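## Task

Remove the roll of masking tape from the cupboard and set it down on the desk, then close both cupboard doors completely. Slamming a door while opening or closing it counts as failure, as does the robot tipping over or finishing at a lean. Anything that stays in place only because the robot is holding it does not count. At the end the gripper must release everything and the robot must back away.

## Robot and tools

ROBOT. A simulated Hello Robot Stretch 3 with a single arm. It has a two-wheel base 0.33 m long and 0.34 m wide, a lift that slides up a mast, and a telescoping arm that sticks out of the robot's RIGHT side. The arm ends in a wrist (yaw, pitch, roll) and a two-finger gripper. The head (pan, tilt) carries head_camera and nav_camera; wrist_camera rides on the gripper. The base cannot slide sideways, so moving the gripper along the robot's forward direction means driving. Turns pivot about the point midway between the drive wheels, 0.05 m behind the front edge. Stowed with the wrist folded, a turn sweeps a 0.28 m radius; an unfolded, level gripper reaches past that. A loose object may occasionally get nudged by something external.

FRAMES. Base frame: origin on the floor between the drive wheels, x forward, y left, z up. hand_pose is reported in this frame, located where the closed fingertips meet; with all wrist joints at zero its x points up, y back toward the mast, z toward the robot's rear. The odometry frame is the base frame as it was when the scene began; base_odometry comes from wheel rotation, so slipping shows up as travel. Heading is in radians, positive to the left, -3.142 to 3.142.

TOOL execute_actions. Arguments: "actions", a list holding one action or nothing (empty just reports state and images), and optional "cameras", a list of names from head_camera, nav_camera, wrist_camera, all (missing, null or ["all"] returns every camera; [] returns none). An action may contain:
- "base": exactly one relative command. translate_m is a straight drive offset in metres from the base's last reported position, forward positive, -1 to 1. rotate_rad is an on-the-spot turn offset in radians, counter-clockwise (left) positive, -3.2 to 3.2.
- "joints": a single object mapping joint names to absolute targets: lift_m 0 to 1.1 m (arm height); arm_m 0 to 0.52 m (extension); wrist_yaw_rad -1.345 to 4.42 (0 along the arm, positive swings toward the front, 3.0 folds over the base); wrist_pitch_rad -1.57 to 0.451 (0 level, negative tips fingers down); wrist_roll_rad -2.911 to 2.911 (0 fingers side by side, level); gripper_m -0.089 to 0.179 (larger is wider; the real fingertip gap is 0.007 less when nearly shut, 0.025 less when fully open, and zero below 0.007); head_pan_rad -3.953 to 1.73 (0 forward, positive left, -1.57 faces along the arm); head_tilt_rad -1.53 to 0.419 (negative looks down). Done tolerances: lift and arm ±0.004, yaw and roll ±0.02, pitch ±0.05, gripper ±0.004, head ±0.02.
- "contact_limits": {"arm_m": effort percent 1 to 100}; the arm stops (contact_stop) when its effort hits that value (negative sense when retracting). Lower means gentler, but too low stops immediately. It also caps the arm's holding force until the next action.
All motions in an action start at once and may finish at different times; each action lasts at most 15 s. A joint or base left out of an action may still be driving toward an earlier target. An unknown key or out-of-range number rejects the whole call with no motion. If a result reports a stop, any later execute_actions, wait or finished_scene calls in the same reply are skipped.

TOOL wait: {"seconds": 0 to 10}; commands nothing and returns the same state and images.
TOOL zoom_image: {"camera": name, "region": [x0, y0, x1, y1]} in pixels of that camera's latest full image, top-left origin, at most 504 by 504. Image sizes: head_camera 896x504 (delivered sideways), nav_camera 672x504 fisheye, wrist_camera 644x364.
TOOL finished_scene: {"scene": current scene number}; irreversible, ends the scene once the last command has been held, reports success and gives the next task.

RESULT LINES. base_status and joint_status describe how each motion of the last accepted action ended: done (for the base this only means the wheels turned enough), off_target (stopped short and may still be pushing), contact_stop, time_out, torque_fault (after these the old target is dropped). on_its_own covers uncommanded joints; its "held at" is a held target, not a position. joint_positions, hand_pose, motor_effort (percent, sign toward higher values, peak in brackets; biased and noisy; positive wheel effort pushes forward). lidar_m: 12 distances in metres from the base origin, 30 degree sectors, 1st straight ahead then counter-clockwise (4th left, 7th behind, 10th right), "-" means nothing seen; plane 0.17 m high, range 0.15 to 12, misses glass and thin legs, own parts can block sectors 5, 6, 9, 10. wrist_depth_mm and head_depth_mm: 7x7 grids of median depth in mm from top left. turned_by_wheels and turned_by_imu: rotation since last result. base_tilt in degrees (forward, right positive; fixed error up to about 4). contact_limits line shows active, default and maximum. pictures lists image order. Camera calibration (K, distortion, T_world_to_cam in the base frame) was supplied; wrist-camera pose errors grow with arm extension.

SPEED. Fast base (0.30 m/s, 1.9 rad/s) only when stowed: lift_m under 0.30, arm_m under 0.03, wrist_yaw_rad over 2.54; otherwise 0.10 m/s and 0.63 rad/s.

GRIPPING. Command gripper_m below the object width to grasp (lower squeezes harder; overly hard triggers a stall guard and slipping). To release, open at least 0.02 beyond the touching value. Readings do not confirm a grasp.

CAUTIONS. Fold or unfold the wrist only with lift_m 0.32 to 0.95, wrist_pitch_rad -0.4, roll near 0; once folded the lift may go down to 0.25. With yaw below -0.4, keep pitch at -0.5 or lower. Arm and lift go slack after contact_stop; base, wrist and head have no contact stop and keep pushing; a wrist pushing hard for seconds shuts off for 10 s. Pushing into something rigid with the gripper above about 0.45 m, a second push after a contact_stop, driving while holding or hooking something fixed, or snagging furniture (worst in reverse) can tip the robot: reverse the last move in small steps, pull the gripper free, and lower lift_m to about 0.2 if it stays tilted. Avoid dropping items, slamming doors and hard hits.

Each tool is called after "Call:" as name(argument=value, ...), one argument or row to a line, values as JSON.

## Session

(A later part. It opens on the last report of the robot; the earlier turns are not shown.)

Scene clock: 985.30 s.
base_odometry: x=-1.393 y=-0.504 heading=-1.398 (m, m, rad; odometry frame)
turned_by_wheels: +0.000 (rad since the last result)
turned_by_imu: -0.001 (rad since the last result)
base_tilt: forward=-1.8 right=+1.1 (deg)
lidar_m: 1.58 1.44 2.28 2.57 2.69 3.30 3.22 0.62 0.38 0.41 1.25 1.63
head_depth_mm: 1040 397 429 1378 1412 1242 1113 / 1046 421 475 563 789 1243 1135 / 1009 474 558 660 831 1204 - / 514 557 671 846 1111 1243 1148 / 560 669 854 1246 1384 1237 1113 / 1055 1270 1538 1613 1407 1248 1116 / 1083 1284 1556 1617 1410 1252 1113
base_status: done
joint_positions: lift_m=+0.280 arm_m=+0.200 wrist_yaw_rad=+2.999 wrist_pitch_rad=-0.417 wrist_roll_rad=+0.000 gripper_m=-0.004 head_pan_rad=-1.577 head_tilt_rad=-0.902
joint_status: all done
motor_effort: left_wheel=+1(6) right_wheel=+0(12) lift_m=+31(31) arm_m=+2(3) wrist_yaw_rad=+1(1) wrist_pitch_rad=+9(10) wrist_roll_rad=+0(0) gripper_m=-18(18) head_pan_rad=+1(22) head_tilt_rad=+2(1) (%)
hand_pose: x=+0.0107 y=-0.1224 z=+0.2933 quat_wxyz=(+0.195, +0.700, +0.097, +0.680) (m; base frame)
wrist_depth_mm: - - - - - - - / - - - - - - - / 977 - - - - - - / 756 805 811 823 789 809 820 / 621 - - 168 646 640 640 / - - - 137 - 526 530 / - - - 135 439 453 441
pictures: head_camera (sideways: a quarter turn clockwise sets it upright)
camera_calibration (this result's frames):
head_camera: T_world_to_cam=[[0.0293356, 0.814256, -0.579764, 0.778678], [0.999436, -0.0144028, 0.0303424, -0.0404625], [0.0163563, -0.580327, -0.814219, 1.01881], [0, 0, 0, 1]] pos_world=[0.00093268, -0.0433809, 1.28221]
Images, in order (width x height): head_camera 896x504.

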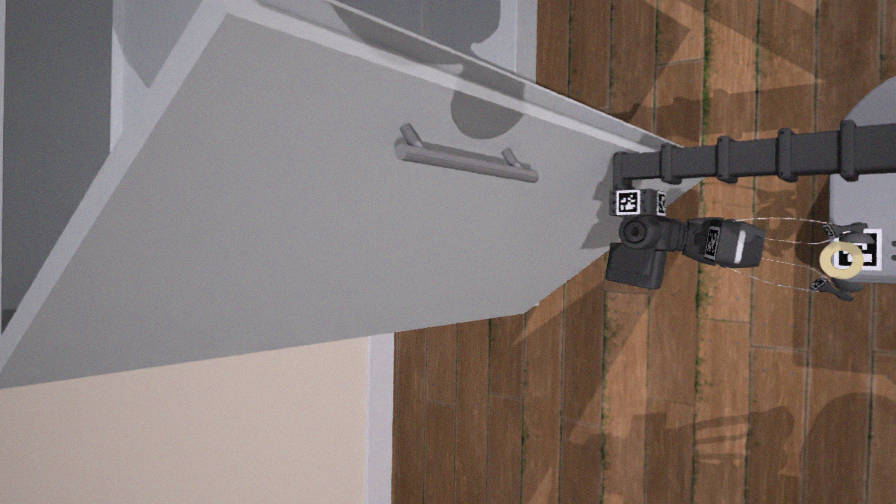

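Call:
execute_actions(
  actions=[
    {"base": {"translate_m": -0.05}, "joints": {"arm_m": 0.33}, "contact_limits": {"arm_m": 15}},
  ],
  cameras=[],
)

Call:
execute_actions(
  actions=[
    {"base": {"translate_m": -0.07}, "joints": {"arm_m": 0.44}, "contact_limits": {"arm_m": 15}},
  ],
  cameras=["head_camera"],
)

Scene clock: 993.83 s.
base_odometry: x=-1.402 y=-0.454 heading=-1.398 (m, m, rad; odometry frame)
turned_by_wheels: +0.000 (rad since the last result)
turned_by_imu: -0.001 (rad since the last result)
base_tilt: forward=-1.8 right=+1.1 (deg)
lidar_m: 1.63 1.48 2.35 2.56 2.70 3.27 3.16 0.58 0.49 0.51 1.24 1.68
head_depth_mm: 1000 476 565 1374 1408 1248 1115 / 987 513 593 716 1077 1249 1127 / 519 556 660 816 1099 1242 1149 / 536 608 733 925 1335 1245 1149 / 568 669 828 1078 1383 1248 1112 / 610 775 1501 1610 1399 1246 1111 / 1081 1267 1539 1619 1408 1239 1111
base_status: done
joint_positions: lift_m=+0.280 arm_m=+0.330 wrist_yaw_rad=+2.999 wrist_pitch_rad=-0.417 wrist_roll_rad=+0.000 gripper_m=-0.004 head_pan_rad=-1.577 head_tilt_rad=-0.902
joint_status: all done
motor_effort: left_wheel=+1(5) right_wheel=+0(6) lift_m=+31(31) arm_m=+3(4) wrist_yaw_rad=+0(0) wrist_pitch_rad=+9(9) wrist_roll_rad=+0(0) gripper_m=-18(18) head_pan_rad=+2(2) head_tilt_rad=+2(1) (%)
contact_limits: arm_m 15 (drawing in: default 17, maximum 29; extending or still: default 25, maximum 40)
hand_pose: x=+0.0107 y=-0.2524 z=+0.2933 quat_wxyz=(+0.195, +0.700, +0.097, +0.680) (m; base frame)
wrist_depth_mm: - - - - - - - / - - - - - - - / - - - - - - - / 754 - - 790 786 822 829 / 619 - - 168 659 633 644 / 503 - - 136 - 530 524 / 431 - - 137 440 442 448
pictures: none
No camera images: the call's "cameras" was empty. Leave "cameras" out to get every camera's image.

Scene clock: 995.90 s.
base_odometry: x=-1.414 y=-0.385 heading=-1.398 (m, m, rad; odometry frame)
turned_by_wheels: +0.000 (rad since the last result)
turned_by_imu: +0.000 (rad since the last result)
base_tilt: forward=-1.8 right=+1.1 (deg)
lidar_m: 1.70 1.53 2.45 2.57 2.70 3.20 3.08 0.53 0.53 0.62 0.73 1.72
head_depth_mm: 543 638 1269 1408 1380 1220 1113 / 550 620 733 1037 1410 1247 1131 / 560 642 770 940 1330 1247 1150 / 575 665 806 978 1352 1224 1146 / 586 696 846 1079 1382 1239 1110 / 608 720 892 1526 1404 1238 1119 / 629 1205 1540 1615 1406 1239 1109
base_status: done
joint_positions: lift_m=+0.280 arm_m=+0.440 wrist_yaw_rad=+2.999 wrist_pitch_rad=-0.417 wrist_roll_rad=+0.000 gripper_m=-0.004 head_pan_rad=-1.577 head_tilt_rad=-0.902
joint_status: all done
motor_effort: left_wheel=+1(5) right_wheel=+0(7) lift_m=+30(31) arm_m=+2(3) wrist_yaw_rad=+1(0) wrist_pitch_rad=+9(9) wrist_roll_rad=+0(0) gripper_m=-18(18) head_pan_rad=+2(2) head_tilt_rad=+1(1) (%)
contact_limits: arm_m 15 (drawing in: default 17, maximum 29; extending or still: default 25, maximum 40)
hand_pose: x=+0.0107 y=-0.3624 z=+0.2933 quat_wxyz=(+0.195, +0.700, +0.097, +0.680) (m; base frame)
wrist_depth_mm: - - - - - - - / - - - - - - - / - - - - - - - / 749 - - 793 793 814 813 / 603 - - 167 655 638 638 / 502 489 - 137 - 526 533 / 432 429 436 143 448 444 449
pictures: head_camera (sideways: a quarter turn clockwise sets it upright)
camera_calibration (this result's frames):
head_camera: T_world_to_cam=[[0.029286, 0.814258, -0.579764, 0.778678], [0.999437, -0.014342, 0.0303424, -0.0404625], [0.0163916, -0.580326, -0.814219, 1.01881], [0, 0, 0, 1]] pos_world=[0.000935322, -0.0433813, 1.28221]
Images, in order (width x height): head_camera 896x504.

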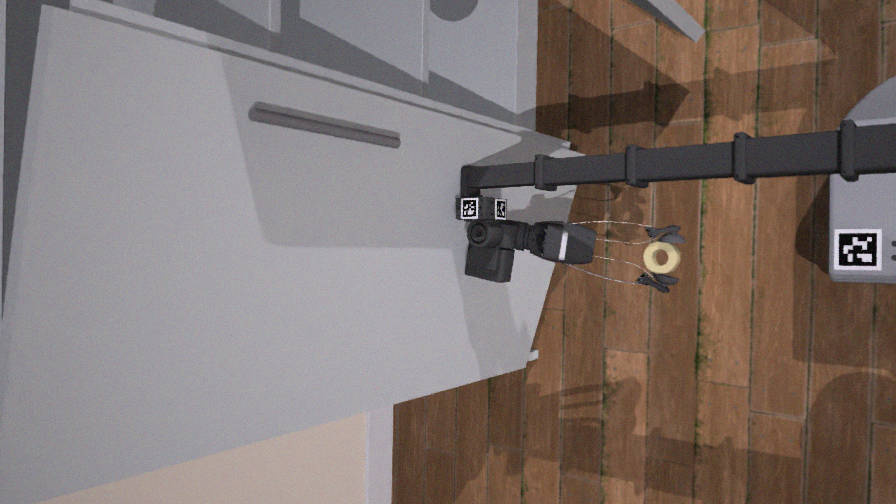

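Call:
execute_actions(
  actions=[
    {"joints": {"arm_m": 0.49}, "contact_limits": {"arm_m": 12}},
  ],
  cameras=[],
)

Call:
execute_actions(
  actions=[
    {"joints": {"arm_m": 0.52}, "contact_limits": {"arm_m": 12}},
  ],
  cameras=["head_camera"],
)

Scene clock: 1002.93 s.
base_odometry: x=-1.414 y=-0.385 heading=-1.398 (m, m, rad; odometry frame)
turned_by_wheels: +0.000 (rad since the last result)
turned_by_imu: -0.001 (rad since the last result)
base_tilt: forward=-1.8 right=+1.1 (deg)
lidar_m: 1.70 1.54 2.45 2.57 2.69 3.19 3.09 0.53 0.53 0.70 0.75 1.72
head_depth_mm: 599 907 1272 1403 1378 1223 1117 / 599 697 841 1191 1407 1244 1129 / 604 708 856 1043 1364 1241 1150 / 612 719 870 1047 1384 1237 1146 / 618 731 883 1123 1384 1244 1117 / 628 736 901 1517 1398 1238 1115 / 634 1246 1539 1607 1412 1242 1115
base_status: not commanded
joint_positions: lift_m=+0.280 arm_m=+0.490 wrist_yaw_rad=+2.999 wrist_pitch_rad=-0.417 wrist_roll_rad=+0.000 gripper_m=-0.004 head_pan_rad=-1.577 head_tilt_rad=-0.902
joint_status: all done
motor_effort: left_wheel=+2(2) right_wheel=+0(0) lift_m=+32(31) arm_m=+3(4) wrist_yaw_rad=+0(1) wrist_pitch_rad=+9(9) wrist_roll_rad=+0(0) gripper_m=-18(17) head_pan_rad=+3(2) head_tilt_rad=+2(0) (%)
contact_limits: arm_m 12 (drawing in: default 17, maximum 29; extending or still: default 25, maximum 40)
hand_pose: x=+0.0106 y=-0.4124 z=+0.2933 quat_wxyz=(+0.195, +0.700, +0.097, +0.680) (m; base frame)
wrist_depth_mm: - - - - - - - / - - - - - - - / - - - - - - - / 750 - - 781 801 807 813 / 597 588 - 167 655 642 643 / 501 502 - 137 - 534 536 / 430 437 433 143 436 454 449
pictures: none
No camera images: the call's "cameras" was empty. Leave "cameras" out to get every camera's image.

Scene clock: 1004.07 s.
base_odometry: x=-1.414 y=-0.385 heading=-1.398 (m, m, rad; odometry frame)
turned_by_wheels: +0.000 (rad since the last result)
turned_by_imu: -0.001 (rad since the last result)
base_tilt: forward=-1.8 right=+1.2 (deg)
lidar_m: 1.70 1.54 2.45 2.57 2.70 3.19 3.10 0.53 0.53 0.72 0.75 1.72
head_depth_mm: 641 939 1273 1397 1386 1227 1115 / 630 738 916 1384 1410 1237 1130 / 630 739 894 1126 1379 1245 1144 / 631 743 901 1092 1383 1249 1142 / 633 745 905 1141 1388 1242 1110 / 635 744 906 1525 1412 1243 1117 / 637 1230 1544 1616 1404 1241 1111
base_status: not commanded
joint_positions: lift_m=+0.280 arm_m=+0.511 wrist_yaw_rad=+3.011 wrist_pitch_rad=-0.417 wrist_roll_rad=+0.000 gripper_m=-0.004 head_pan_rad=-1.577 head_tilt_rad=-0.902
joint_status: arm_m contact_stop (moved +0.021 of +0.030)
joint sent to its limit — the command would take arm_m past its upper limit, so that joint was sent only as far as its limit.
on_its_own: arm_m is slack since a contact_stop, until your next command for it (your +0.520 is given up)
motor_effort: left_wheel=+0(9) right_wheel=+2(20) lift_m=+33(33) arm_m=+0(12) wrist_yaw_rad=-9(22) wrist_pitch_rad=+9(10) wrist_roll_rad=+0(0) gripper_m=-18(18) head_pan_rad=+2(2) head_tilt_rad=+1(1) (%)
contact_limits: arm_m 12 (drawing in: default 17, maximum 29; extending or still: default 25, maximum 40)
hand_pose: x=+0.0080 y=-0.4331 z=+0.2931 quat_wxyz=(+0.192, +0.699, +0.101, +0.681) (m; base frame)
wrist_depth_mm: - - - - - - - / - - - - - - - / 989 - - - - - - / 741 789 - 794 813 799 815 / 605 602 - 167 652 630 646 / 494 508 - 137 - 522 528 / 431 434 436 143 439 447 453
pictures: head_camera (sideways: a quarter turn clockwise sets it upright)
camera_calibration (this result's frames):
head_camera: T_world_to_cam=[[0.0292756, 0.814025, -0.580092, 0.779105], [0.999437, -0.0143187, 0.0303458, -0.0404668], [0.0163961, -0.580654, -0.813986, 1.01851], [0, 0, 0, 1]] pos_world=[0.000935756, -0.0433892, 1.28223]
Images, in order (width x height): head_camera 896x504.

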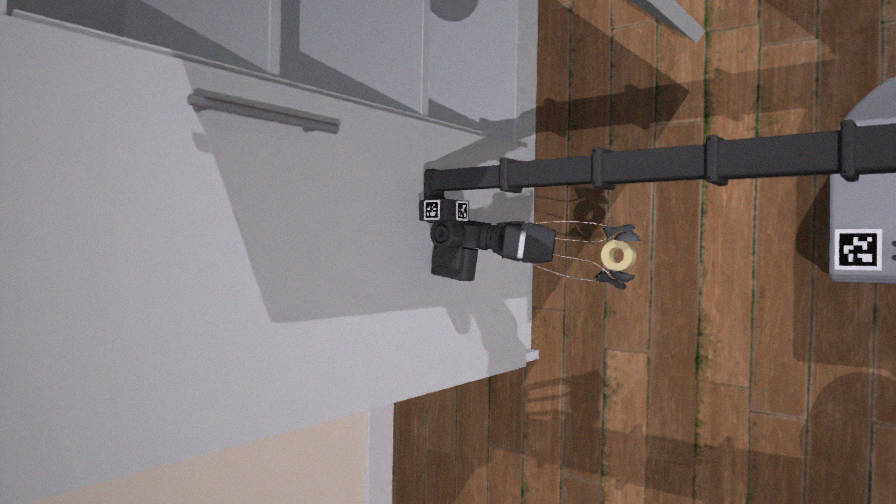

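Call:
execute_actions(
  actions=[
    {"base": {"translate_m": -0.2}, "joints": {"arm_m": 0.1, "wrist_yaw_rad": 3.0}},
  ],
  cameras=[],
)

Call:
execute_actions(
  actions=[
    {"base": {"translate_m": -0.305}},
  ],
  cameras=["head_camera"],
)

Scene clock: 1024.83 s.
base_odometry: x=-1.448 y=-0.188 heading=-1.398 (m, m, rad; odometry frame)
turned_by_wheels: +0.000 (rad since the last result)
turned_by_imu: -0.001 (rad since the last result)
base_tilt: forward=-1.8 right=+1.1 (deg)
lidar_m: 1.90 1.70 2.58 2.56 2.69 2.98 2.89 1.67 0.41 0.72 0.75 1.72
head_depth_mm: 1040 991 1238 619 1350 1241 1113 / 1041 990 1272 1397 1361 1218 1132 / 1046 993 1268 1409 1411 1292 - / 639 737 926 1174 1373 1288 - / 631 743 898 1137 1378 1241 1111 / 631 745 902 1142 1381 1246 1116 / 633 743 904 1144 1419 1240 1111
base_status: done
joint_positions: lift_m=+0.280 arm_m=+0.100 wrist_yaw_rad=+3.002 wrist_pitch_rad=-0.417 wrist_roll_rad=+0.000 gripper_m=-0.004 head_pan_rad=-1.577 head_tilt_rad=-0.902
joint_status: all done
motor_effort: left_wheel=+1(6) right_wheel=+0(11) lift_m=+32(32) arm_m=-2(4) wrist_yaw_rad=-2(8) wrist_pitch_rad=+10(10) wrist_roll_rad=+0(0) gripper_m=-18(17) head_pan_rad=+2(2) head_tilt_rad=+1(1) (%)
hand_pose: x=+0.0100 y=-0.0229 z=+0.2931 quat_wxyz=(+0.195, +0.700, +0.098, +0.680) (m; base frame)
wrist_depth_mm: - - - - - - - / - - - - - - - / - - - - - - - / 740 744 784 777 779 805 799 / 598 633 - 168 650 644 637 / - - - 137 - 525 529 / - - - 135 441 445 450
pictures: none
No camera images: the call's "cameras" was empty. Leave "cameras" out to get every camera's image.

Scene clock: 1028.93 s.
base_odometry: x=-1.501 y=+0.112 heading=-1.398 (m, m, rad; odometry frame)
turned_by_wheels: +0.000 (rad since the last result)
turned_by_imu: -0.001 (rad since the last result)
base_tilt: forward=-1.8 right=+1.1 (deg)
lidar_m: 2.20 1.97 2.66 2.58 2.71 2.66 2.58 1.66 1.22 0.40 0.39 1.03
head_depth_mm: 1052 1240 1507 1621 1418 1243 1115 / 572 708 1461 1615 1409 1245 1131 / 526 589 738 986 1362 1290 - / 985 503 608 766 1043 1286 - / 1045 439 518 615 812 1206 1117 / 1048 409 452 592 1376 1249 1112 / 1053 791 901 1140 1387 1237 1112
base_status: done
joint_positions: lift_m=+0.280 arm_m=+0.100 wrist_yaw_rad=+3.002 wrist_pitch_rad=-0.417 wrist_roll_rad=+0.000 gripper_m=-0.004 head_pan_rad=-1.577 head_tilt_rad=-0.902
joint_status: not commanded
motor_effort: left_wheel=+1(7) right_wheel=+0(6) lift_m=+32(32) arm_m=-2(2) wrist_yaw_rad=-2(2) wrist_pitch_rad=+10(10) wrist_roll_rad=+0(0) gripper_m=-17(18) head_pan_rad=+2(2) head_tilt_rad=+1(1) (%)
hand_pose: x=+0.0100 y=-0.0229 z=+0.2931 quat_wxyz=(+0.195, +0.700, +0.098, +0.680) (m; base frame)
wrist_depth_mm: - - - - - - - / - - - - - - - / - - - - - - - / 753 761 787 791 798 813 811 / 603 623 - 169 658 641 642 / - - - 136 - 529 528 / - - - 135 436 449 448
pictures: head_camera (sideways: a quarter turn clockwise sets it upright)
camera_calibration (this result's frames):
head_camera: T_world_to_cam=[[0.0292707, 0.814025, -0.580092, 0.779105], [0.999437, -0.0143127, 0.0303458, -0.0404668], [0.0163995, -0.580653, -0.813986, 1.01851], [0, 0, 0, 1]] pos_world=[0.000936014, -0.0433893, 1.28223]
Images, in order (width x height): head_camera 896x504.

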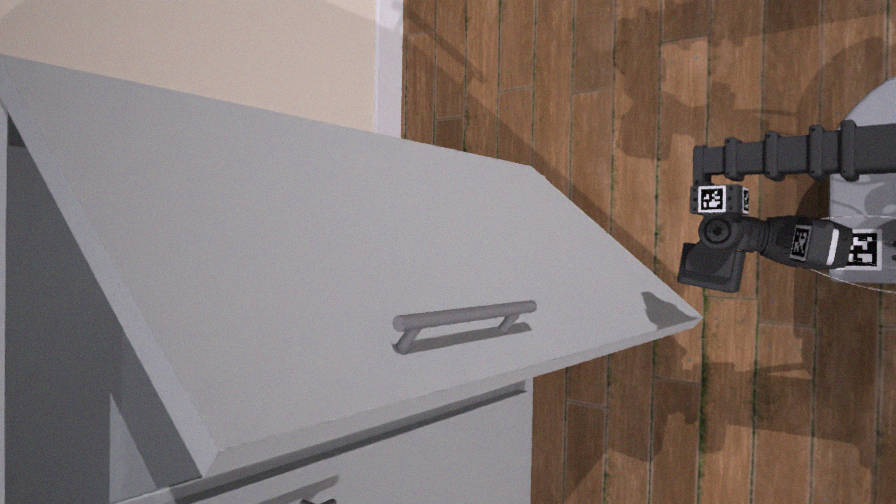

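Call:
execute_actions(
  actions=[
    {"joints": {"arm_m": 0.32}, "contact_limits": {"arm_m": 15}},
  ],
  cameras=[],
)

Call:
execute_actions(
  actions=[
    {"base": {"translate_m": 0.1}, "joints": {"arm_m": 0.42}, "contact_limits": {"arm_m": 15}},
  ],
  cameras=["head_camera"],
)

Scene clock: 1039.77 s.
base_odometry: x=-1.501 y=+0.112 heading=-1.398 (m, m, rad; odometry frame)
turned_by_wheels: +0.000 (rad since the last result)
turned_by_imu: -0.001 (rad since the last result)
base_tilt: forward=-1.7 right=+1.2 (deg)
lidar_m: 2.21 1.97 2.66 2.58 2.70 2.66 2.58 1.66 1.23 0.48 0.45 1.03
head_depth_mm: 1060 1241 1504 1614 1404 1244 1115 / 589 722 1459 1609 1406 1241 1137 / 546 633 785 1031 1359 1240 - / 515 568 687 865 1145 1249 1146 / 986 514 609 742 968 1236 1115 / 1030 470 548 655 1327 1242 1115 / 1050 433 522 1135 1372 1238 1114
base_status: not commanded
joint_positions: lift_m=+0.280 arm_m=+0.320 wrist_yaw_rad=+3.002 wrist_pitch_rad=-0.417 wrist_roll_rad=+0.000 gripper_m=-0.004 head_pan_rad=-1.577 head_tilt_rad=-0.902
joint_status: all done
motor_effort: left_wheel=+0(2) right_wheel=+0(5) lift_m=+33(32) arm_m=+3(5) wrist_yaw_rad=-3(3) wrist_pitch_rad=+10(10) wrist_roll_rad=+0(0) gripper_m=-17(19) head_pan_rad=+2(3) head_tilt_rad=+1(1) (%)
contact_limits: arm_m 15 (drawing in: default 17, maximum 29; extending or still: default 25, maximum 40)
hand_pose: x=+0.0100 y=-0.2424 z=+0.2931 quat_wxyz=(+0.195, +0.700, +0.098, +0.680) (m; base frame)
wrist_depth_mm: - - - - - - - / - - - - - - - / 966 - - - - - - / 745 - - 797 786 806 805 / 608 - - 168 652 622 643 / - - - 137 - 531 532 / 430 - - 138 446 449 449
pictures: none
No camera images: the call's "cameras" was empty. Leave "cameras" out to get every camera's image.

Scene clock: 1041.93 s.
base_odometry: x=-1.484 y=+0.014 heading=-1.398 (m, m, rad; odometry frame)
turned_by_wheels: +0.000 (rad since the last result)
turned_by_imu: +0.000 (rad since the last result)
base_tilt: forward=-1.8 right=+1.1 (deg)
lidar_m: 2.11 1.89 2.66 2.56 2.70 2.77 2.68 1.67 0.72 0.62 0.62 1.71
head_depth_mm: 604 721 1452 1611 1412 1237 1116 / 588 697 854 1120 1402 1251 1133 / 579 676 821 1021 1354 1244 1148 / 569 653 789 967 1339 1219 1152 / 553 634 752 952 1332 1241 1114 / 551 615 789 1133 1385 1246 1113 / 617 741 897 1143 1369 1241 1112
base_status: done
joint_positions: lift_m=+0.280 arm_m=+0.420 wrist_yaw_rad=+3.002 wrist_pitch_rad=-0.417 wrist_roll_rad=+0.000 gripper_m=-0.004 head_pan_rad=-1.577 head_tilt_rad=-0.902
joint_status: all done
motor_effort: left_wheel=+0(6) right_wheel=+0(8) lift_m=+32(32) arm_m=+2(3) wrist_yaw_rad=-2(2) wrist_pitch_rad=+10(10) wrist_roll_rad=+0(0) gripper_m=-17(17) head_pan_rad=+1(2) head_tilt_rad=+1(1) (%)
contact_limits: arm_m 15 (drawing in: default 17, maximum 29; extending or still: default 25, maximum 40)
hand_pose: x=+0.0100 y=-0.3424 z=+0.2931 quat_wxyz=(+0.195, +0.700, +0.098, +0.680) (m; base frame)
wrist_depth_mm: - - - - - - - / - - - - - - - / 997 - - - - - - / 774 - - 785 790 819 820 / 602 - - 167 642 634 641 / 504 - - 137 - 522 531 / 430 429 434 144 438 447 447
pictures: head_camera (sideways: a quarter turn clockwise sets it upright)
camera_calibration (this result's frames):
head_camera: T_world_to_cam=[[0.0292281, 0.813888, -0.580286, 0.779358], [0.999438, -0.0142541, 0.0303478, -0.0404694], [0.0164282, -0.580847, -0.813847, 1.01833], [0, 0, 0, 1]] pos_world=[0.000938216, -0.0433942, 1.28224]
Images, in order (width x height): head_camera 896x504.

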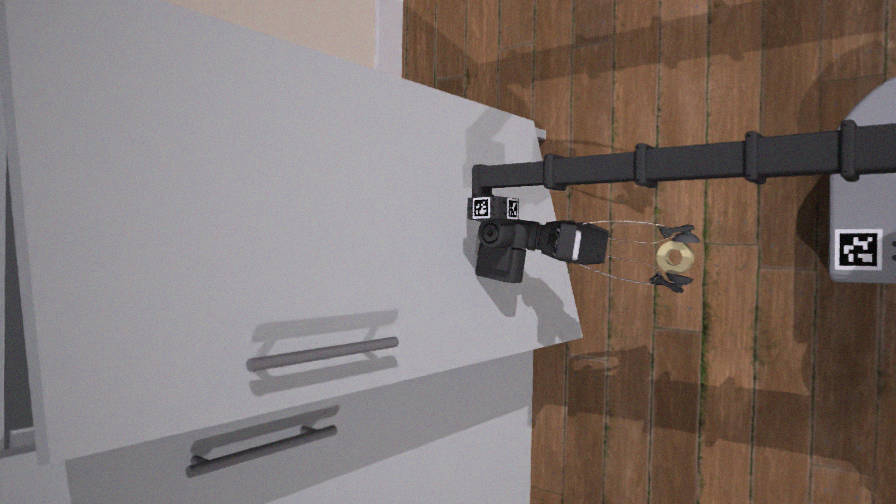

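Call:
execute_actions(
  actions=[
    {"base": {"translate_m": 0.06}, "joints": {"arm_m": 0.47}, "contact_limits": {"arm_m": 12}},
  ],
  cameras=[],
)

Call:
execute_actions(
  actions=[
    {"joints": {"arm_m": 0.495}, "contact_limits": {"arm_m": 10}},
  ],
  cameras=[],
)

Call:
execute_actions(
  actions=[
    {"joints": {"arm_m": 0.515}, "contact_limits": {"arm_m": 9}},
  ],
  cameras=["head_camera"],
)

Scene clock: 1055.23 s.
base_odometry: x=-1.473 y=-0.045 heading=-1.398 (m, m, rad; odometry frame)
turned_by_wheels: +0.000 (rad since the last result)
turned_by_imu: -0.001 (rad since the last result)
base_tilt: forward=-1.8 right=+1.1 (deg)
lidar_m: 2.05 1.83 2.66 2.56 2.71 2.83 2.74 1.66 0.73 0.68 0.75 1.71
head_depth_mm: 611 722 876 1582 1411 1238 1115 / 609 717 868 1106 1385 1238 1129 / 600 707 859 1046 1369 1249 1147 / 598 698 853 1034 1352 1226 1149 / 592 694 840 1093 1386 1244 1114 / 617 739 894 1138 1379 1245 1114 / 630 742 899 1146 1387 1245 1112
base_status: done
joint_positions: lift_m=+0.280 arm_m=+0.470 wrist_yaw_rad=+3.002 wrist_pitch_rad=-0.417 wrist_roll_rad=+0.000 gripper_m=-0.004 head_pan_rad=-1.577 head_tilt_rad=-0.902
joint_status: all done
motor_effort: left_wheel=+0(5) right_wheel=+0(9) lift_m=+32(33) arm_m=+3(3) wrist_yaw_rad=-2(2) wrist_pitch_rad=+10(10) wrist_roll_rad=+0(0) gripper_m=-18(18) head_pan_rad=+2(3) head_tilt_rad=+0(1) (%)
contact_limits: arm_m 12 (drawing in: default 17, maximum 29; extending or still: default 25, maximum 40)
hand_pose: x=+0.0100 y=-0.3924 z=+0.2931 quat_wxyz=(+0.195, +0.700, +0.098, +0.680) (m; base frame)
wrist_depth_mm: - - - - - - - / - - - - - - - / - - - - - - - / 754 - - 785 809 804 808 / 604 - - 168 661 631 631 / 502 486 - 137 - 521 529 / 429 435 432 144 442 452 456
pictures: none
No camera images: the call's "cameras" was empty. Leave "cameras" out to get every camera's image.

Scene clock: 1056.37 s.
base_odometry: x=-1.473 y=-0.045 heading=-1.398 (m, m, rad; odometry frame)
turned_by_wheels: +0.000 (rad since the last result)
turned_by_imu: +0.000 (rad since the last result)
base_tilt: forward=-1.8 right=+1.2 (deg)
lidar_m: 2.04 1.83 2.66 2.58 2.70 2.82 2.74 1.67 0.74 0.71 0.75 1.71
head_depth_mm: 616 729 880 1583 1406 1248 1113 / 617 726 876 1110 1382 1239 1134 / 618 726 882 1071 1384 1246 1150 / 618 727 880 1068 1384 1250 1147 / 617 726 879 1110 1383 1242 1117 / 629 740 897 1135 1387 1241 1112 / 630 741 900 1142 1378 1247 1117
base_status: not commanded
joint_positions: lift_m=+0.280 arm_m=+0.495 wrist_yaw_rad=+3.002 wrist_pitch_rad=-0.417 wrist_roll_rad=+0.000 gripper_m=-0.004 head_pan_rad=-1.577 head_tilt_rad=-0.902
joint_status: all done
motor_effort: left_wheel=+0(0) right_wheel=+0(0) lift_m=+32(32) arm_m=+3(2) wrist_yaw_rad=-2(2) wrist_pitch_rad=+10(10) wrist_roll_rad=+0(0) gripper_m=-18(17) head_pan_rad=+1(4) head_tilt_rad=+0(1) (%)
contact_limits: arm_m 10 (drawing in: default 17, maximum 29; extending or still: default 25, maximum 40)
hand_pose: x=+0.0100 y=-0.4174 z=+0.2931 quat_wxyz=(+0.195, +0.700, +0.098, +0.680) (m; base frame)
wrist_depth_mm: - - - - - - - / - - - - - - - / - - - - - - - / 753 - - 776 797 806 830 / 598 597 - 168 661 637 637 / 501 501 - 137 - 519 533 / 434 434 429 144 438 450 457
pictures: none
No camera images: the call's "cameras" was empty. Leave "cameras" out to get every camera's image.

Scene clock: 1057.23 s.
base_odometry: x=-1.473 y=-0.045 heading=-1.398 (m, m, rad; odometry frame)
turned_by_wheels: +0.000 (rad since the last result)
turned_by_imu: +0.000 (rad since the last result)
base_tilt: forward=-1.8 right=+1.1 (deg)
lidar_m: 2.05 1.83 2.66 2.57 2.70 2.83 2.74 1.67 0.74 0.72 0.75 1.71
head_depth_mm: 621 733 883 1591 1417 1246 1112 / 625 734 886 1121 1387 1246 1137 / 625 732 891 1116 1384 1247 1144 / 627 736 893 1081 1382 1244 1152 / 627 738 896 1127 1377 1246 1115 / 631 739 894 1132 1384 1244 1110 / 629 740 898 1143 1378 1245 1111
base_status: not commanded
joint_positions: lift_m=+0.280 arm_m=+0.506 wrist_yaw_rad=+3.010 wrist_pitch_rad=-0.418 wrist_roll_rad=+0.000 gripper_m=-0.004 head_pan_rad=-1.577 head_tilt_rad=-0.901
joint_status: arm_m contact_stop (moved +0.011 of +0.020)
on_its_own: arm_m is slack since a contact_stop, until your next command for it (your +0.515 is given up)
motor_effort: left_wheel=-1(9) right_wheel=+3(18) lift_m=+33(33) arm_m=+0(8) wrist_yaw_rad=-8(16) wrist_pitch_rad=+10(10) wrist_roll_rad=+0(0) gripper_m=-18(18) head_pan_rad=+3(2) head_tilt_rad=+2(1) (%)
contact_limits: arm_m 9 (drawing in: default 17, maximum 29; extending or still: default 25, maximum 40)
hand_pose: x=+0.0082 y=-0.4280 z=+0.2930 quat_wxyz=(+0.192, +0.699, +0.101, +0.681) (m; base frame)
wrist_depth_mm: - - - - - - - / - - - - - - - / - - - - - - - / 756 772 - 798 793 822 818 / 602 603 - 168 665 641 644 / 503 500 - 137 - 526 538 / 427 430 435 143 434 453 447
pictures: head_camera (sideways: a quarter turn clockwise sets it upright)
camera_calibration (this result's frames):
head_camera: T_world_to_cam=[[0.0292141, 0.813771, -0.580451, 0.779573], [0.999438, -0.0142316, 0.0303494, -0.0404716], [0.0164367, -0.581011, -0.813729, 1.01818], [0, 0, 0, 1]] pos_world=[0.000938901, -0.0433983, 1.28225]
Images, in order (width x height): head_camera 896x504.

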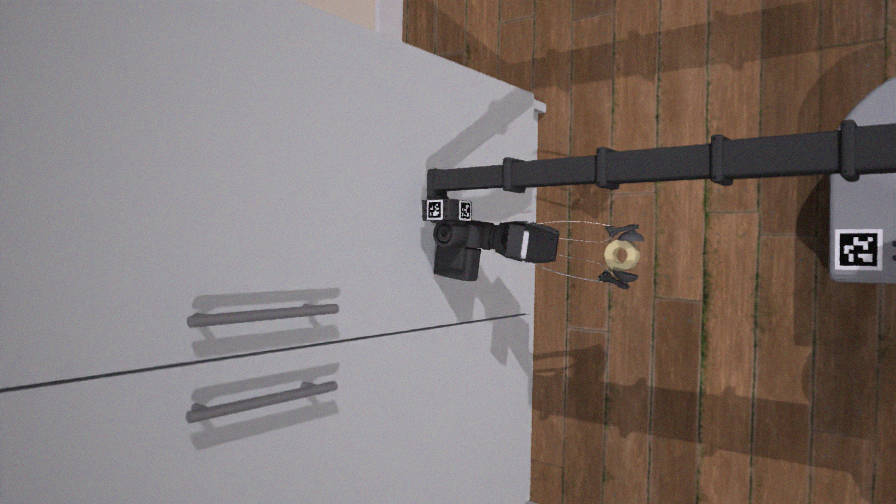

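Call:
execute_actions(
  actions=[
    {"joints": {"arm_m": 0.3, "wrist_yaw_rad": 3.0}},
  ],
  cameras=[],
)

Call:
execute_actions(
  actions=[
    {"base": {"rotate_rad": 0.98}, "joints": {"arm_m": 0.0, "head_pan_rad": -0.5, "head_tilt_rad": -0.5}},
  ],
  cameras=["nav_camera"],
)

Call:
execute_actions(
  actions=[
    {"base": {"translate_m": 1.0}},
  ],
  cameras=["nav_camera"],
)

Scene clock: 1090.03 s.
base_odometry: x=-1.473 y=-0.045 heading=-1.398 (m, m, rad; odometry frame)
turned_by_wheels: +0.000 (rad since the last result)
turned_by_imu: -0.001 (rad since the last result)
base_tilt: forward=-1.8 right=+1.1 (deg)
lidar_m: 2.04 1.82 2.66 2.56 2.70 2.83 2.74 1.67 0.74 0.72 0.75 1.71
head_depth_mm: 622 730 883 1575 1401 1247 1107 / 624 732 885 1115 1379 1240 1132 / 624 733 892 1120 1367 1243 - / 627 739 891 1126 1358 1239 1130 / 627 737 891 1129 1391 1245 1114 / 629 739 899 1129 1377 1239 1112 / 631 744 900 1137 1383 1238 1112
base_status: not commanded
joint_positions: lift_m=+0.280 arm_m=+0.300 wrist_yaw_rad=+3.002 wrist_pitch_rad=-0.418 wrist_roll_rad=+0.000 gripper_m=-0.004 head_pan_rad=-1.577 head_tilt_rad=-0.901
joint_status: all done
motor_effort: left_wheel=+1(0) right_wheel=+0(3) lift_m=+32(33) arm_m=-2(1) wrist_yaw_rad=-2(9) wrist_pitch_rad=+10(10) wrist_roll_rad=+0(0) gripper_m=-19(18) head_pan_rad=+3(3) head_tilt_rad=+1(1) (%)
hand_pose: x=+0.0100 y=-0.2230 z=+0.2930 quat_wxyz=(+0.195, +0.700, +0.098, +0.680) (m; base frame)
wrist_depth_mm: - - - - - - - / - - - - - - - / - - - - - - - / 743 832 - 773 788 808 826 / 601 - - 168 649 631 648 / - - - 136 - 523 529 / 412 - - 136 440 444 446
pictures: none
No camera images: the call's "cameras" was empty. Leave "cameras" out to get every camera's image.

Scene clock: 1093.47 s.
base_odometry: x=-1.473 y=-0.045 heading=-0.418 (m, m, rad; odometry frame)
turned_by_wheels: +0.980 (rad since the last result)
turned_by_imu: +0.957 (rad since the last result)
base_tilt: forward=-1.7 right=+1.1 (deg)
lidar_m: 2.66 2.57 2.65 2.90 2.74 1.81 0.76 0.72 0.74 1.59 2.05 1.83
head_depth_mm: 1698 1837 2006 2205 1959 1561 1276 / 1768 1938 2116 2299 1945 1538 1290 / 1864 2049 2247 2397 1940 1540 1280 / 1965 2146 2043 2295 1943 1543 1279 / 2069 2280 1864 2617 1935 1539 1275 / 2178 2436 2026 2594 1936 1547 1277 / 2327 2546 2219 2604 1941 1542 1275
base_status: done
joint_positions: lift_m=+0.280 arm_m=+0.000 wrist_yaw_rad=+3.002 wrist_pitch_rad=-0.418 wrist_roll_rad=+0.000 gripper_m=-0.004 head_pan_rad=-0.507 head_tilt_rad=-0.507
joint_status: all done
motor_effort: left_wheel=-2(8) right_wheel=+3(8) lift_m=+32(33) arm_m=-2(2) wrist_yaw_rad=-2(2) wrist_pitch_rad=+10(10) wrist_roll_rad=+0(0) gripper_m=-18(17) head_pan_rad=+3(37) head_tilt_rad=+3(23) (%)
hand_pose: x=+0.0101 y=+0.0770 z=+0.2930 quat_wxyz=(+0.195, +0.700, +0.098, +0.680) (m; base frame)
wrist_depth_mm: - - - - - - - / - - - - - - - / 989 - - - - - - / 754 721 786 787 788 805 826 / 590 608 641 590 649 631 643 / 502 503 - 137 - 524 532 / 441 - - 135 440 444 453
pictures: nav_camera (sideways: a quarter turn counterclockwise sets it upright)
camera_calibration (this result's frames):
nav_camera: T_world_to_cam=[[0.42919, -0.240209, 0.870687, -1.0961], [-0.476669, -0.879051, -0.00755044, 0.0632091], [0.767191, -0.411789, -0.49178, 0.5922], [0, 0, 0, 1]] pos_world=[0.0462336, 0.0361329, 1.24607]
Images, in order (width x height): nav_camera 672x504.

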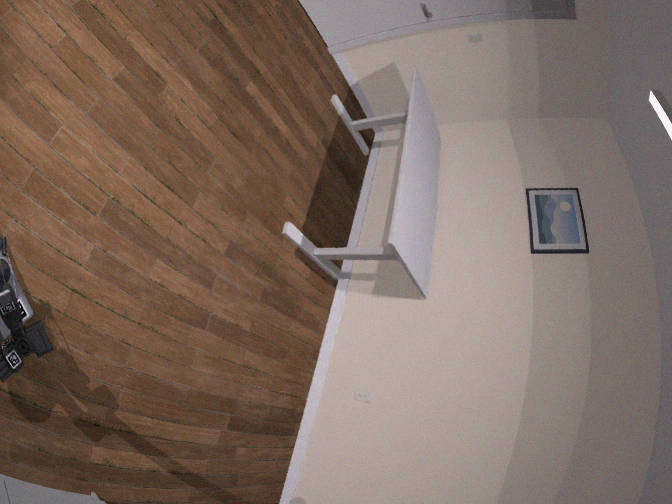

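Scene clock: 1098.57 s.
base_odometry: x=-0.559 y=-0.451 heading=-0.418 (m, m, rad; odometry frame)
turned_by_wheels: +0.000 (rad since the last result)
turned_by_imu: +0.003 (rad since the last result)
base_tilt: forward=-1.7 right=+1.1 (deg)
lidar_m: 1.66 1.74 1.77 2.36 3.32 3.05 1.64 1.55 2.07 1.57 1.04 1.52
head_depth_mm: 1222 1333 1435 1162 864 1459 1279 / 1279 1393 1502 1148 927 1542 1256 / 1349 1474 1573 1157 965 1549 1285 / 1423 1551 1628 1153 1737 1551 1287 / 1498 1641 1734 1153 1863 1549 1287 / 1585 1757 1744 1147 1943 1546 1279 / 1676 1875 1734 1207 1885 1538 1281
base_status: done
joint_positions: lift_m=+0.280 arm_m=+0.000 wrist_yaw_rad=+3.002 wrist_pitch_rad=-0.418 wrist_roll_rad=+0.000 gripper_m=-0.004 head_pan_rad=-0.507 head_tilt_rad=-0.507
joint_status: not commanded
motor_effort: left_wheel=-2(11) right_wheel=+2(10) lift_m=+33(33) arm_m=-2(2) wrist_yaw_rad=-2(2) wrist_pitch_rad=+10(10) wrist_roll_rad=+0(0) gripper_m=-18(18) head_pan_rad=+2(3) head_tilt_rad=+3(3) (%)
hand_pose: x=+0.0101 y=+0.0770 z=+0.2930 quat_wxyz=(+0.195, +0.700, +0.098, +0.680) (m; base frame)
wrist_depth_mm: - - - - - - - / - - - - - - - / 998 - - - - - - / 742 750 760 772 799 809 804 / 604 613 650 616 655 636 650 / 499 508 - 136 - 528 525 / 443 - - 135 438 448 447
pictures: nav_camera (sideways: a quarter turn counterclockwise sets it upright)
camera_calibration (this result's frames):
nav_camera: T_world_to_cam=[[0.428623, -0.239861, 0.871062, -1.09658], [-0.476613, -0.879081, -0.00754266, 0.0631986], [0.767543, -0.411927, -0.491115, 0.591333], [0, 0, 0, 1]] pos_world=[0.0462687, 0.0361145, 1.24608]
Images, in order (width x height): nav_camera 672x504.

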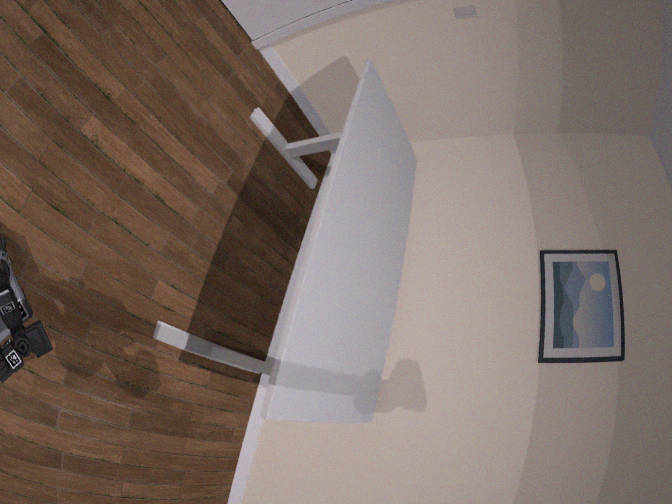

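Call:
execute_actions(
  actions=[
    {"base": {"translate_m": 0.32}, "joints": {"lift_m": 0.8}},
  ],
  cameras=[],
)

Call:
execute_actions(
  actions=[
    {"base": {"rotate_rad": 0.63}, "joints": {"wrist_yaw_rad": 0.0, "head_pan_rad": -1.57, "head_tilt_rad": -0.8}},
  ],
)

Scene clock: 1110.83 s.
base_odometry: x=-0.267 y=-0.581 heading=-0.418 (m, m, rad; odometry frame)
turned_by_wheels: +0.000 (rad since the last result)
turned_by_imu: +0.000 (rad since the last result)
base_tilt: forward=-1.8 right=+1.1 (deg)
lidar_m: 1.34 1.47 1.51 2.00 3.49 3.49 1.93 1.82 1.99 1.39 0.87 1.35
head_depth_mm: 1074 1172 1271 1162 862 688 1287 / 1129 1226 1343 1160 861 733 1283 / 1181 1293 1414 1153 865 1420 1279 / 1247 1364 1481 1158 862 1462 1283 / 1315 1445 1565 1150 860 1541 1282 / 1389 1532 1647 1150 894 1541 1285 / 1479 1648 1768 1146 963 1545 1286
base_status: done
joint_positions: lift_m=+0.800 arm_m=+0.000 wrist_yaw_rad=+3.001 wrist_pitch_rad=-0.418 wrist_roll_rad=+0.000 gripper_m=-0.004 head_pan_rad=-0.507 head_tilt_rad=-0.506
joint_status: all done
motor_effort: left_wheel=-1(11) right_wheel=+2(10) lift_m=+49(50) arm_m=-1(2) wrist_yaw_rad=-2(2) wrist_pitch_rad=+10(10) wrist_roll_rad=+0(0) gripper_m=-18(17) head_pan_rad=+2(2) head_tilt_rad=+3(4) (%)
hand_pose: x=+0.0101 y=+0.0770 z=+0.8124 quat_wxyz=(+0.195, +0.700, +0.098, +0.680) (m; base frame)
wrist_depth_mm: - - - - - - - / - - - - - - - / - - - - - - - / - - - - - - - / - - - - - - - / - - - 136 - - - / 967 980 961 143 - - -
pictures: none
No camera images: the call's "cameras" was empty. Leave "cameras" out to get every camera's image.

Scene clock: 1113.33 s.
base_odometry: x=-0.267 y=-0.581 heading=+0.212 (m, m, rad; odometry frame)
turned_by_wheels: +0.630 (rad since the last result)
turned_by_imu: +0.615 (rad since the last result)
base_tilt: forward=-1.8 right=+1.1 (deg)
lidar_m: 1.47 1.55 2.21 3.47 3.15 1.87 1.82 1.80 1.35 0.86 1.38 1.35
head_depth_mm: 1120 1265 966 784 1508 - - / 1122 1210 968 783 1504 - - / 1133 1232 970 784 1397 - - / 1146 1236 963 782 1509 1284 1129 / 1148 1255 962 780 1503 1297 1138 / 1150 1250 966 784 1493 1304 1140 / 1167 1254 964 802 1494 1295 1134
base_status: done
joint_positions: lift_m=+0.800 arm_m=+0.000 wrist_yaw_rad=+0.002 wrist_pitch_rad=-0.418 wrist_roll_rad=+0.000 gripper_m=-0.004 head_pan_rad=-1.563 head_tilt_rad=-0.790
joint_status: all done
motor_effort: left_wheel=-1(7) right_wheel=+3(7) lift_m=+49(49) arm_m=-2(2) wrist_yaw_rad=-3(4) wrist_pitch_rad=+10(10) wrist_roll_rad=+0(0) gripper_m=-18(18) head_pan_rad=-3(36) head_tilt_rad=-2(18) (%)
hand_pose: x=-0.0210 y=-0.3696 z=+0.8124 quat_wxyz=(+0.692, +0.148, -0.691, -0.146) (m; base frame)
wrist_depth_mm: 969 974 974 959 949 969 959 / 745 787 795 823 884 - - / 507 513 537 537 556 - - / 383 382 392 401 408 415 - / 333 338 338 330 342 342 - / - - - 137 - - - / 984 936 979 144 990 - -
pictures: head_camera (sideways: a quarter turn clockwise sets it upright), nav_camera (sideways: a quarter turn counterclockwise sets it upright), wrist_camera
camera_calibration (this result's frames):
head_camera: T_world_to_cam=[[0.0185223, 0.744715, -0.667125, 0.892569], [0.999512, 0.00298464, 0.0310826, -0.041431], [0.0251388, -0.667376, -0.744297, 0.927842], [0, 0, 0, 1]] pos_world=[0.00155353, -0.045367, 1.28733]
nav_camera: T_world_to_cam=[[0.00406343, -0.71518, 0.698929, -0.869604], [-0.999828, -0.0155426, -0.0100912, 0.0697049], [0.0180802, -0.698768, -0.71512, 0.88731], [0, 0, 0, 1]] pos_world=[0.0571838, -0.000815988, 1.24303]
wrist_camera: T_world_to_cam=[[-0.999916, 0.00853268, 0.00978598, -0.0260492], [-0.00367063, 0.537192, -0.843452, 0.919001], [-0.0124539, -0.843417, -0.537115, 0.287986], [0, 0, 0, 1]] pos_world=[-0.0190872, -0.250565, 0.93007]
Images, in order (width x height): head_camera 896x504, nav_camera 672x504, wrist_camera 644x364.

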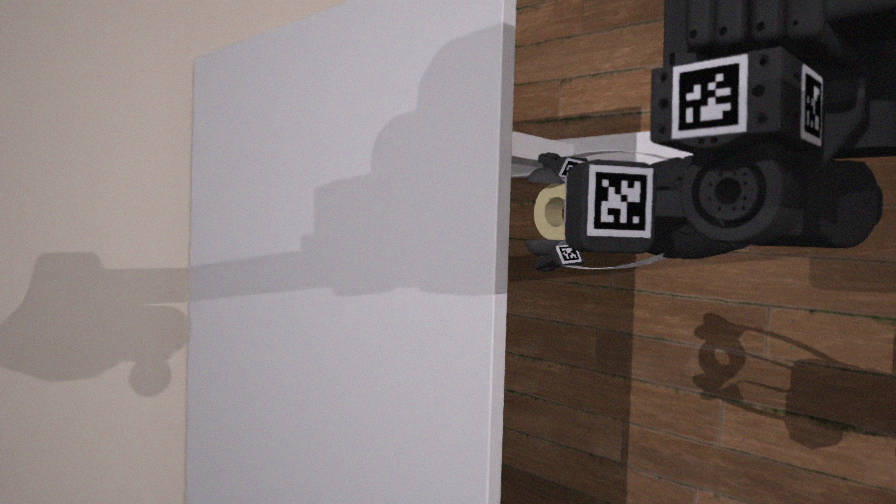

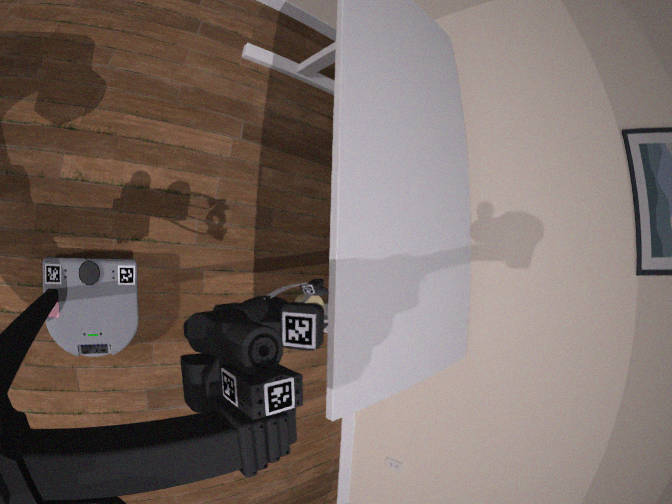

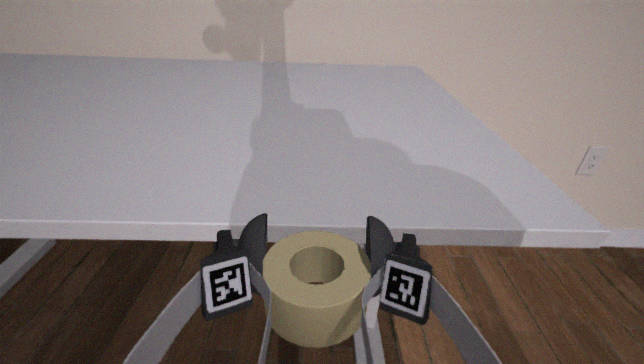

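Call:
execute_actions(
  actions=[
    {"joints": {"arm_m": 0.33, "wrist_pitch_rad": -0.35, "lift_m": 0.74}},
  ],
  cameras=["wrist_camera"],
)

Scene clock: 1128.07 s.
base_odometry: x=-0.267 y=-0.581 heading=+0.212 (m, m, rad; odometry frame)
turned_by_wheels: +0.000 (rad since the last result)
turned_by_imu: -0.001 (rad since the last result)
base_tilt: forward=-1.8 right=+1.1 (deg)
lidar_m: 1.47 1.55 2.21 3.47 3.15 1.86 1.82 1.80 1.35 0.86 1.38 1.35
head_depth_mm: 1122 1261 963 786 1537 - - / 1133 1220 998 - 1471 1275 1139 / 1135 1226 1031 743 1467 1284 1141 / 1144 1232 996 763 1511 1304 1137 / 1149 1240 959 780 1509 1301 1137 / 1153 1247 963 782 1498 1301 1137 / 1164 1248 961 805 1518 1299 1136
base_status: not commanded
joint_positions: lift_m=+0.740 arm_m=+0.330 wrist_yaw_rad=+0.001 wrist_pitch_rad=-0.371 wrist_roll_rad=+0.000 gripper_m=-0.004 head_pan_rad=-1.563 head_tilt_rad=-0.790
joint_status: all done
motor_effort: left_wheel=-2(1) right_wheel=+3(3) lift_m=+31(36) arm_m=+3(1) wrist_yaw_rad=-2(3) wrist_pitch_rad=+12(13) wrist_roll_rad=+0(0) gripper_m=-18(16) head_pan_rad=-4(3) head_tilt_rad=-2(3) (%)
hand_pose: x=-0.0213 y=-0.7048 z=+0.7636 quat_wxyz=(+0.695, +0.131, -0.694, -0.130) (m; base frame)
wrist_depth_mm: 666 665 671 662 661 662 657 / 699 703 689 690 686 726 689 / 412 424 434 443 453 461 773 / 300 306 310 314 323 325 331 / 237 238 253 236 259 253 256 / 195 196 - 137 - 206 208 / 167 166 168 143 171 173 175
pictures: wrist_camera
camera_calibration (this result's frames):
wrist_camera: T_world_to_cam=[[-0.999904, 0.0103255, 0.00926794, -0.0213498], [-0.00290365, 0.497453, -0.867486, 1.04818], [-0.0135676, -0.867429, -0.497375, -0.0681738], [0, 0, 0, 1]] pos_world=[-0.0192291, -0.580337, 0.875574]
Images, in order (width x height): wrist_camera 644x364.

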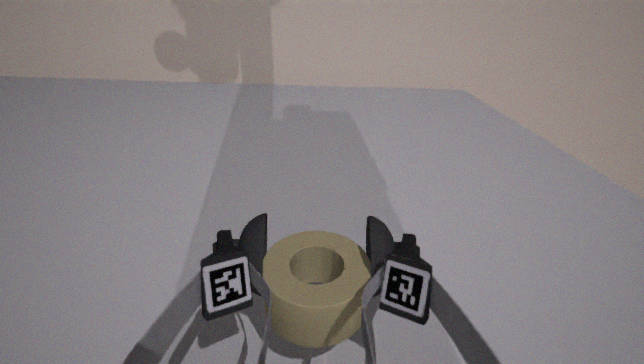

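Call:
execute_actions(
  actions=[],
)

Scene clock: 1153.37 s.
base_odometry: x=-0.267 y=-0.581 heading=+0.212 (m, m, rad; odometry frame)
turned_by_wheels: +0.000 (rad since the last result)
turned_by_imu: +0.000 (rad since the last result)
base_tilt: forward=-1.8 right=+1.2 (deg)
lidar_m: 1.47 1.54 2.20 3.48 3.14 1.87 1.82 1.80 1.35 0.87 1.38 1.34
head_depth_mm: 1117 1256 966 782 1535 - - / 1129 1216 997 - 1449 1265 1141 / 1138 1228 1035 744 1462 1286 1135 / 1139 1243 997 761 1500 1297 1141 / 1151 1252 960 784 1500 1287 1140 / 1154 1252 967 782 1501 1292 1136 / 1160 1252 963 803 1509 1288 1140
base_status: not commanded
joint_positions: lift_m=+0.740 arm_m=+0.330 wrist_yaw_rad=+0.001 wrist_pitch_rad=-0.371 wrist_roll_rad=+0.000 gripper_m=-0.004 head_pan_rad=-1.563 head_tilt_rad=-0.790
joint_status: all done
motor_effort: left_wheel=-2(1) right_wheel=+3(3) lift_m=+31(36) arm_m=+3(1) wrist_yaw_rad=-1(3) wrist_pitch_rad=+12(13) wrist_roll_rad=+0(0) gripper_m=-18(16) head_pan_rad=-3(3) head_tilt_rad=-3(3) (%)
hand_pose: x=-0.0213 y=-0.7048 z=+0.7636 quat_wxyz=(+0.695, +0.131, -0.694, -0.130) (m; base frame)
wrist_depth_mm: 673 673 663 655 662 670 654 / 697 695 701 691 698 712 705 / 418 419 434 443 454 466 758 / 302 302 311 314 322 330 332 / 238 238 252 238 260 253 256 / 195 196 - 137 - 206 207 / 166 166 168 144 171 173 176
pictures: head_camera (sideways: a quarter turn clockwise sets it upright), nav_camera (sideways: a quarter turn counterclockwise sets it upright), wrist_camera
camera_calibration (this result's frames):
head_camera: T_world_to_cam=[[0.0186765, 0.744774, -0.667056, 0.892478], [0.999513, 0.00277405, 0.0310821, -0.0414304], [0.0249996, -0.667311, -0.744359, 0.927924], [0, 0, 0, 1]] pos_world=[0.00154409, -0.0453647, 1.28733]
nav_camera: T_world_to_cam=[[0.00391533, -0.715246, 0.698862, -0.869516], [-0.999831, -0.0153339, -0.0100919, 0.0697059], [0.0179345, -0.698705, -0.715185, 0.887396], [0, 0, 0, 1]] pos_world=[0.0571836, -0.000821109, 1.24303]
wrist_camera: T_world_to_cam=[[-0.999904, 0.0103255, 0.00926798, -0.0213498], [-0.00290368, 0.497453, -0.867486, 1.04818], [-0.0135676, -0.867429, -0.497375, -0.0681738], [0, 0, 0, 1]] pos_world=[-0.0192291, -0.580337, 0.875574]
Images, in order (width x height): head_camera 896x504, nav_camera 672x504, wrist_camera 644x364.

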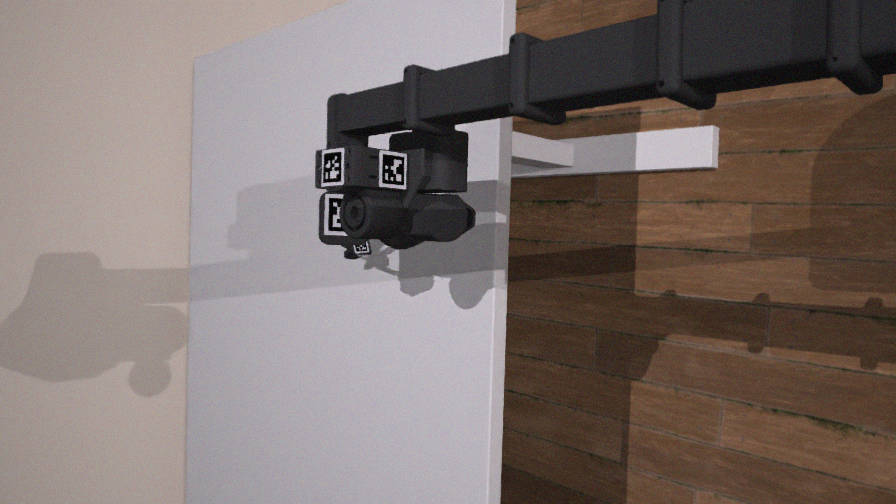

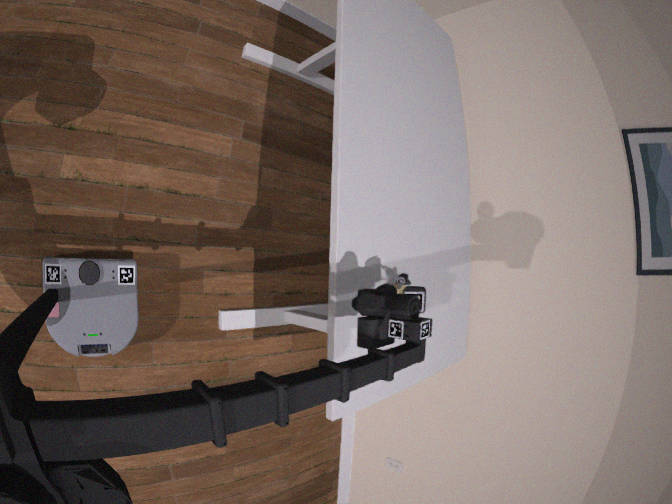

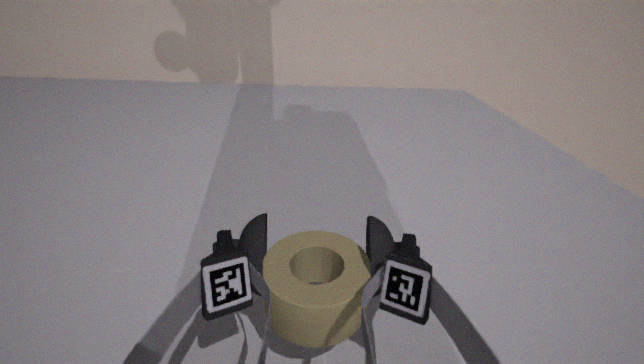

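Call:
execute_actions(
  actions=[
    {"joints": {"lift_m": 0.72}},
  ],
  cameras=["wrist_camera"],
)

Scene clock: 1163.07 s.
base_odometry: x=-0.267 y=-0.581 heading=+0.212 (m, m, rad; odometry frame)
turned_by_wheels: +0.000 (rad since the last result)
turned_by_imu: +0.000 (rad since the last result)
base_tilt: forward=-1.8 right=+1.2 (deg)
lidar_m: 1.47 1.54 2.21 3.48 3.14 1.87 1.83 1.80 1.35 0.87 1.38 1.34
head_depth_mm: 1114 1257 963 785 1512 - - / 1124 1218 997 - 1451 1287 1136 / 1137 1227 996 740 1465 1286 1141 / 1134 1233 1003 770 1500 1298 1142 / 1148 1235 959 781 1509 1290 1134 / 1159 1247 959 780 1495 1293 1136 / 1162 1253 964 804 1496 1297 1137
base_status: not commanded
joint_positions: lift_m=+0.720 arm_m=+0.330 wrist_yaw_rad=+0.001 wrist_pitch_rad=-0.371 wrist_roll_rad=+0.000 gripper_m=-0.004 head_pan_rad=-1.563 head_tilt_rad=-0.790
joint_status: all done
motor_effort: left_wheel=-1(1) right_wheel=+3(3) lift_m=+31(32) arm_m=+2(2) wrist_yaw_rad=-1(1) wrist_pitch_rad=+13(13) wrist_roll_rad=+0(0) gripper_m=-17(18) head_pan_rad=-2(3) head_tilt_rad=-2(3) (%)
hand_pose: x=-0.0213 y=-0.7048 z=+0.7436 quat_wxyz=(+0.695, +0.131, -0.694, -0.130) (m; base frame)
wrist_depth_mm: 670 672 661 668 666 665 659 / 575 602 624 645 680 703 698 / 359 367 378 386 395 401 760 / 263 265 271 274 279 286 288 / 205 207 220 206 226 220 223 / 170 172 - 136 - 180 181 / 144 145 146 139 148 151 152
pictures: wrist_camera
camera_calibration (this result's frames):
wrist_camera: T_world_to_cam=[[-0.999904, 0.0103259, 0.00926722, -0.0211636], [-0.00290372, 0.497394, -0.86752, 1.03083], [-0.0135674, -0.867463, -0.497316, -0.07819], [0, 0, 0, 1]] pos_world=[-0.0192291, -0.580338, 0.855579]
Images, in order (width x height): wrist_camera 644x364.

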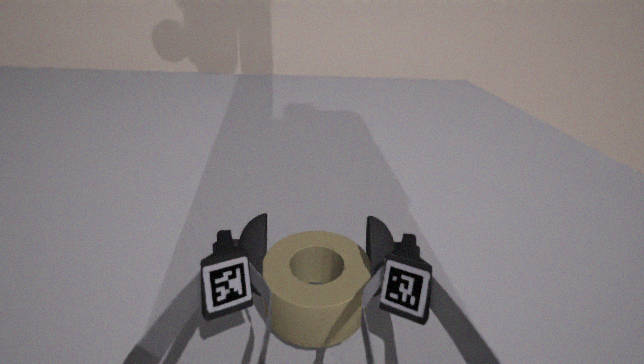

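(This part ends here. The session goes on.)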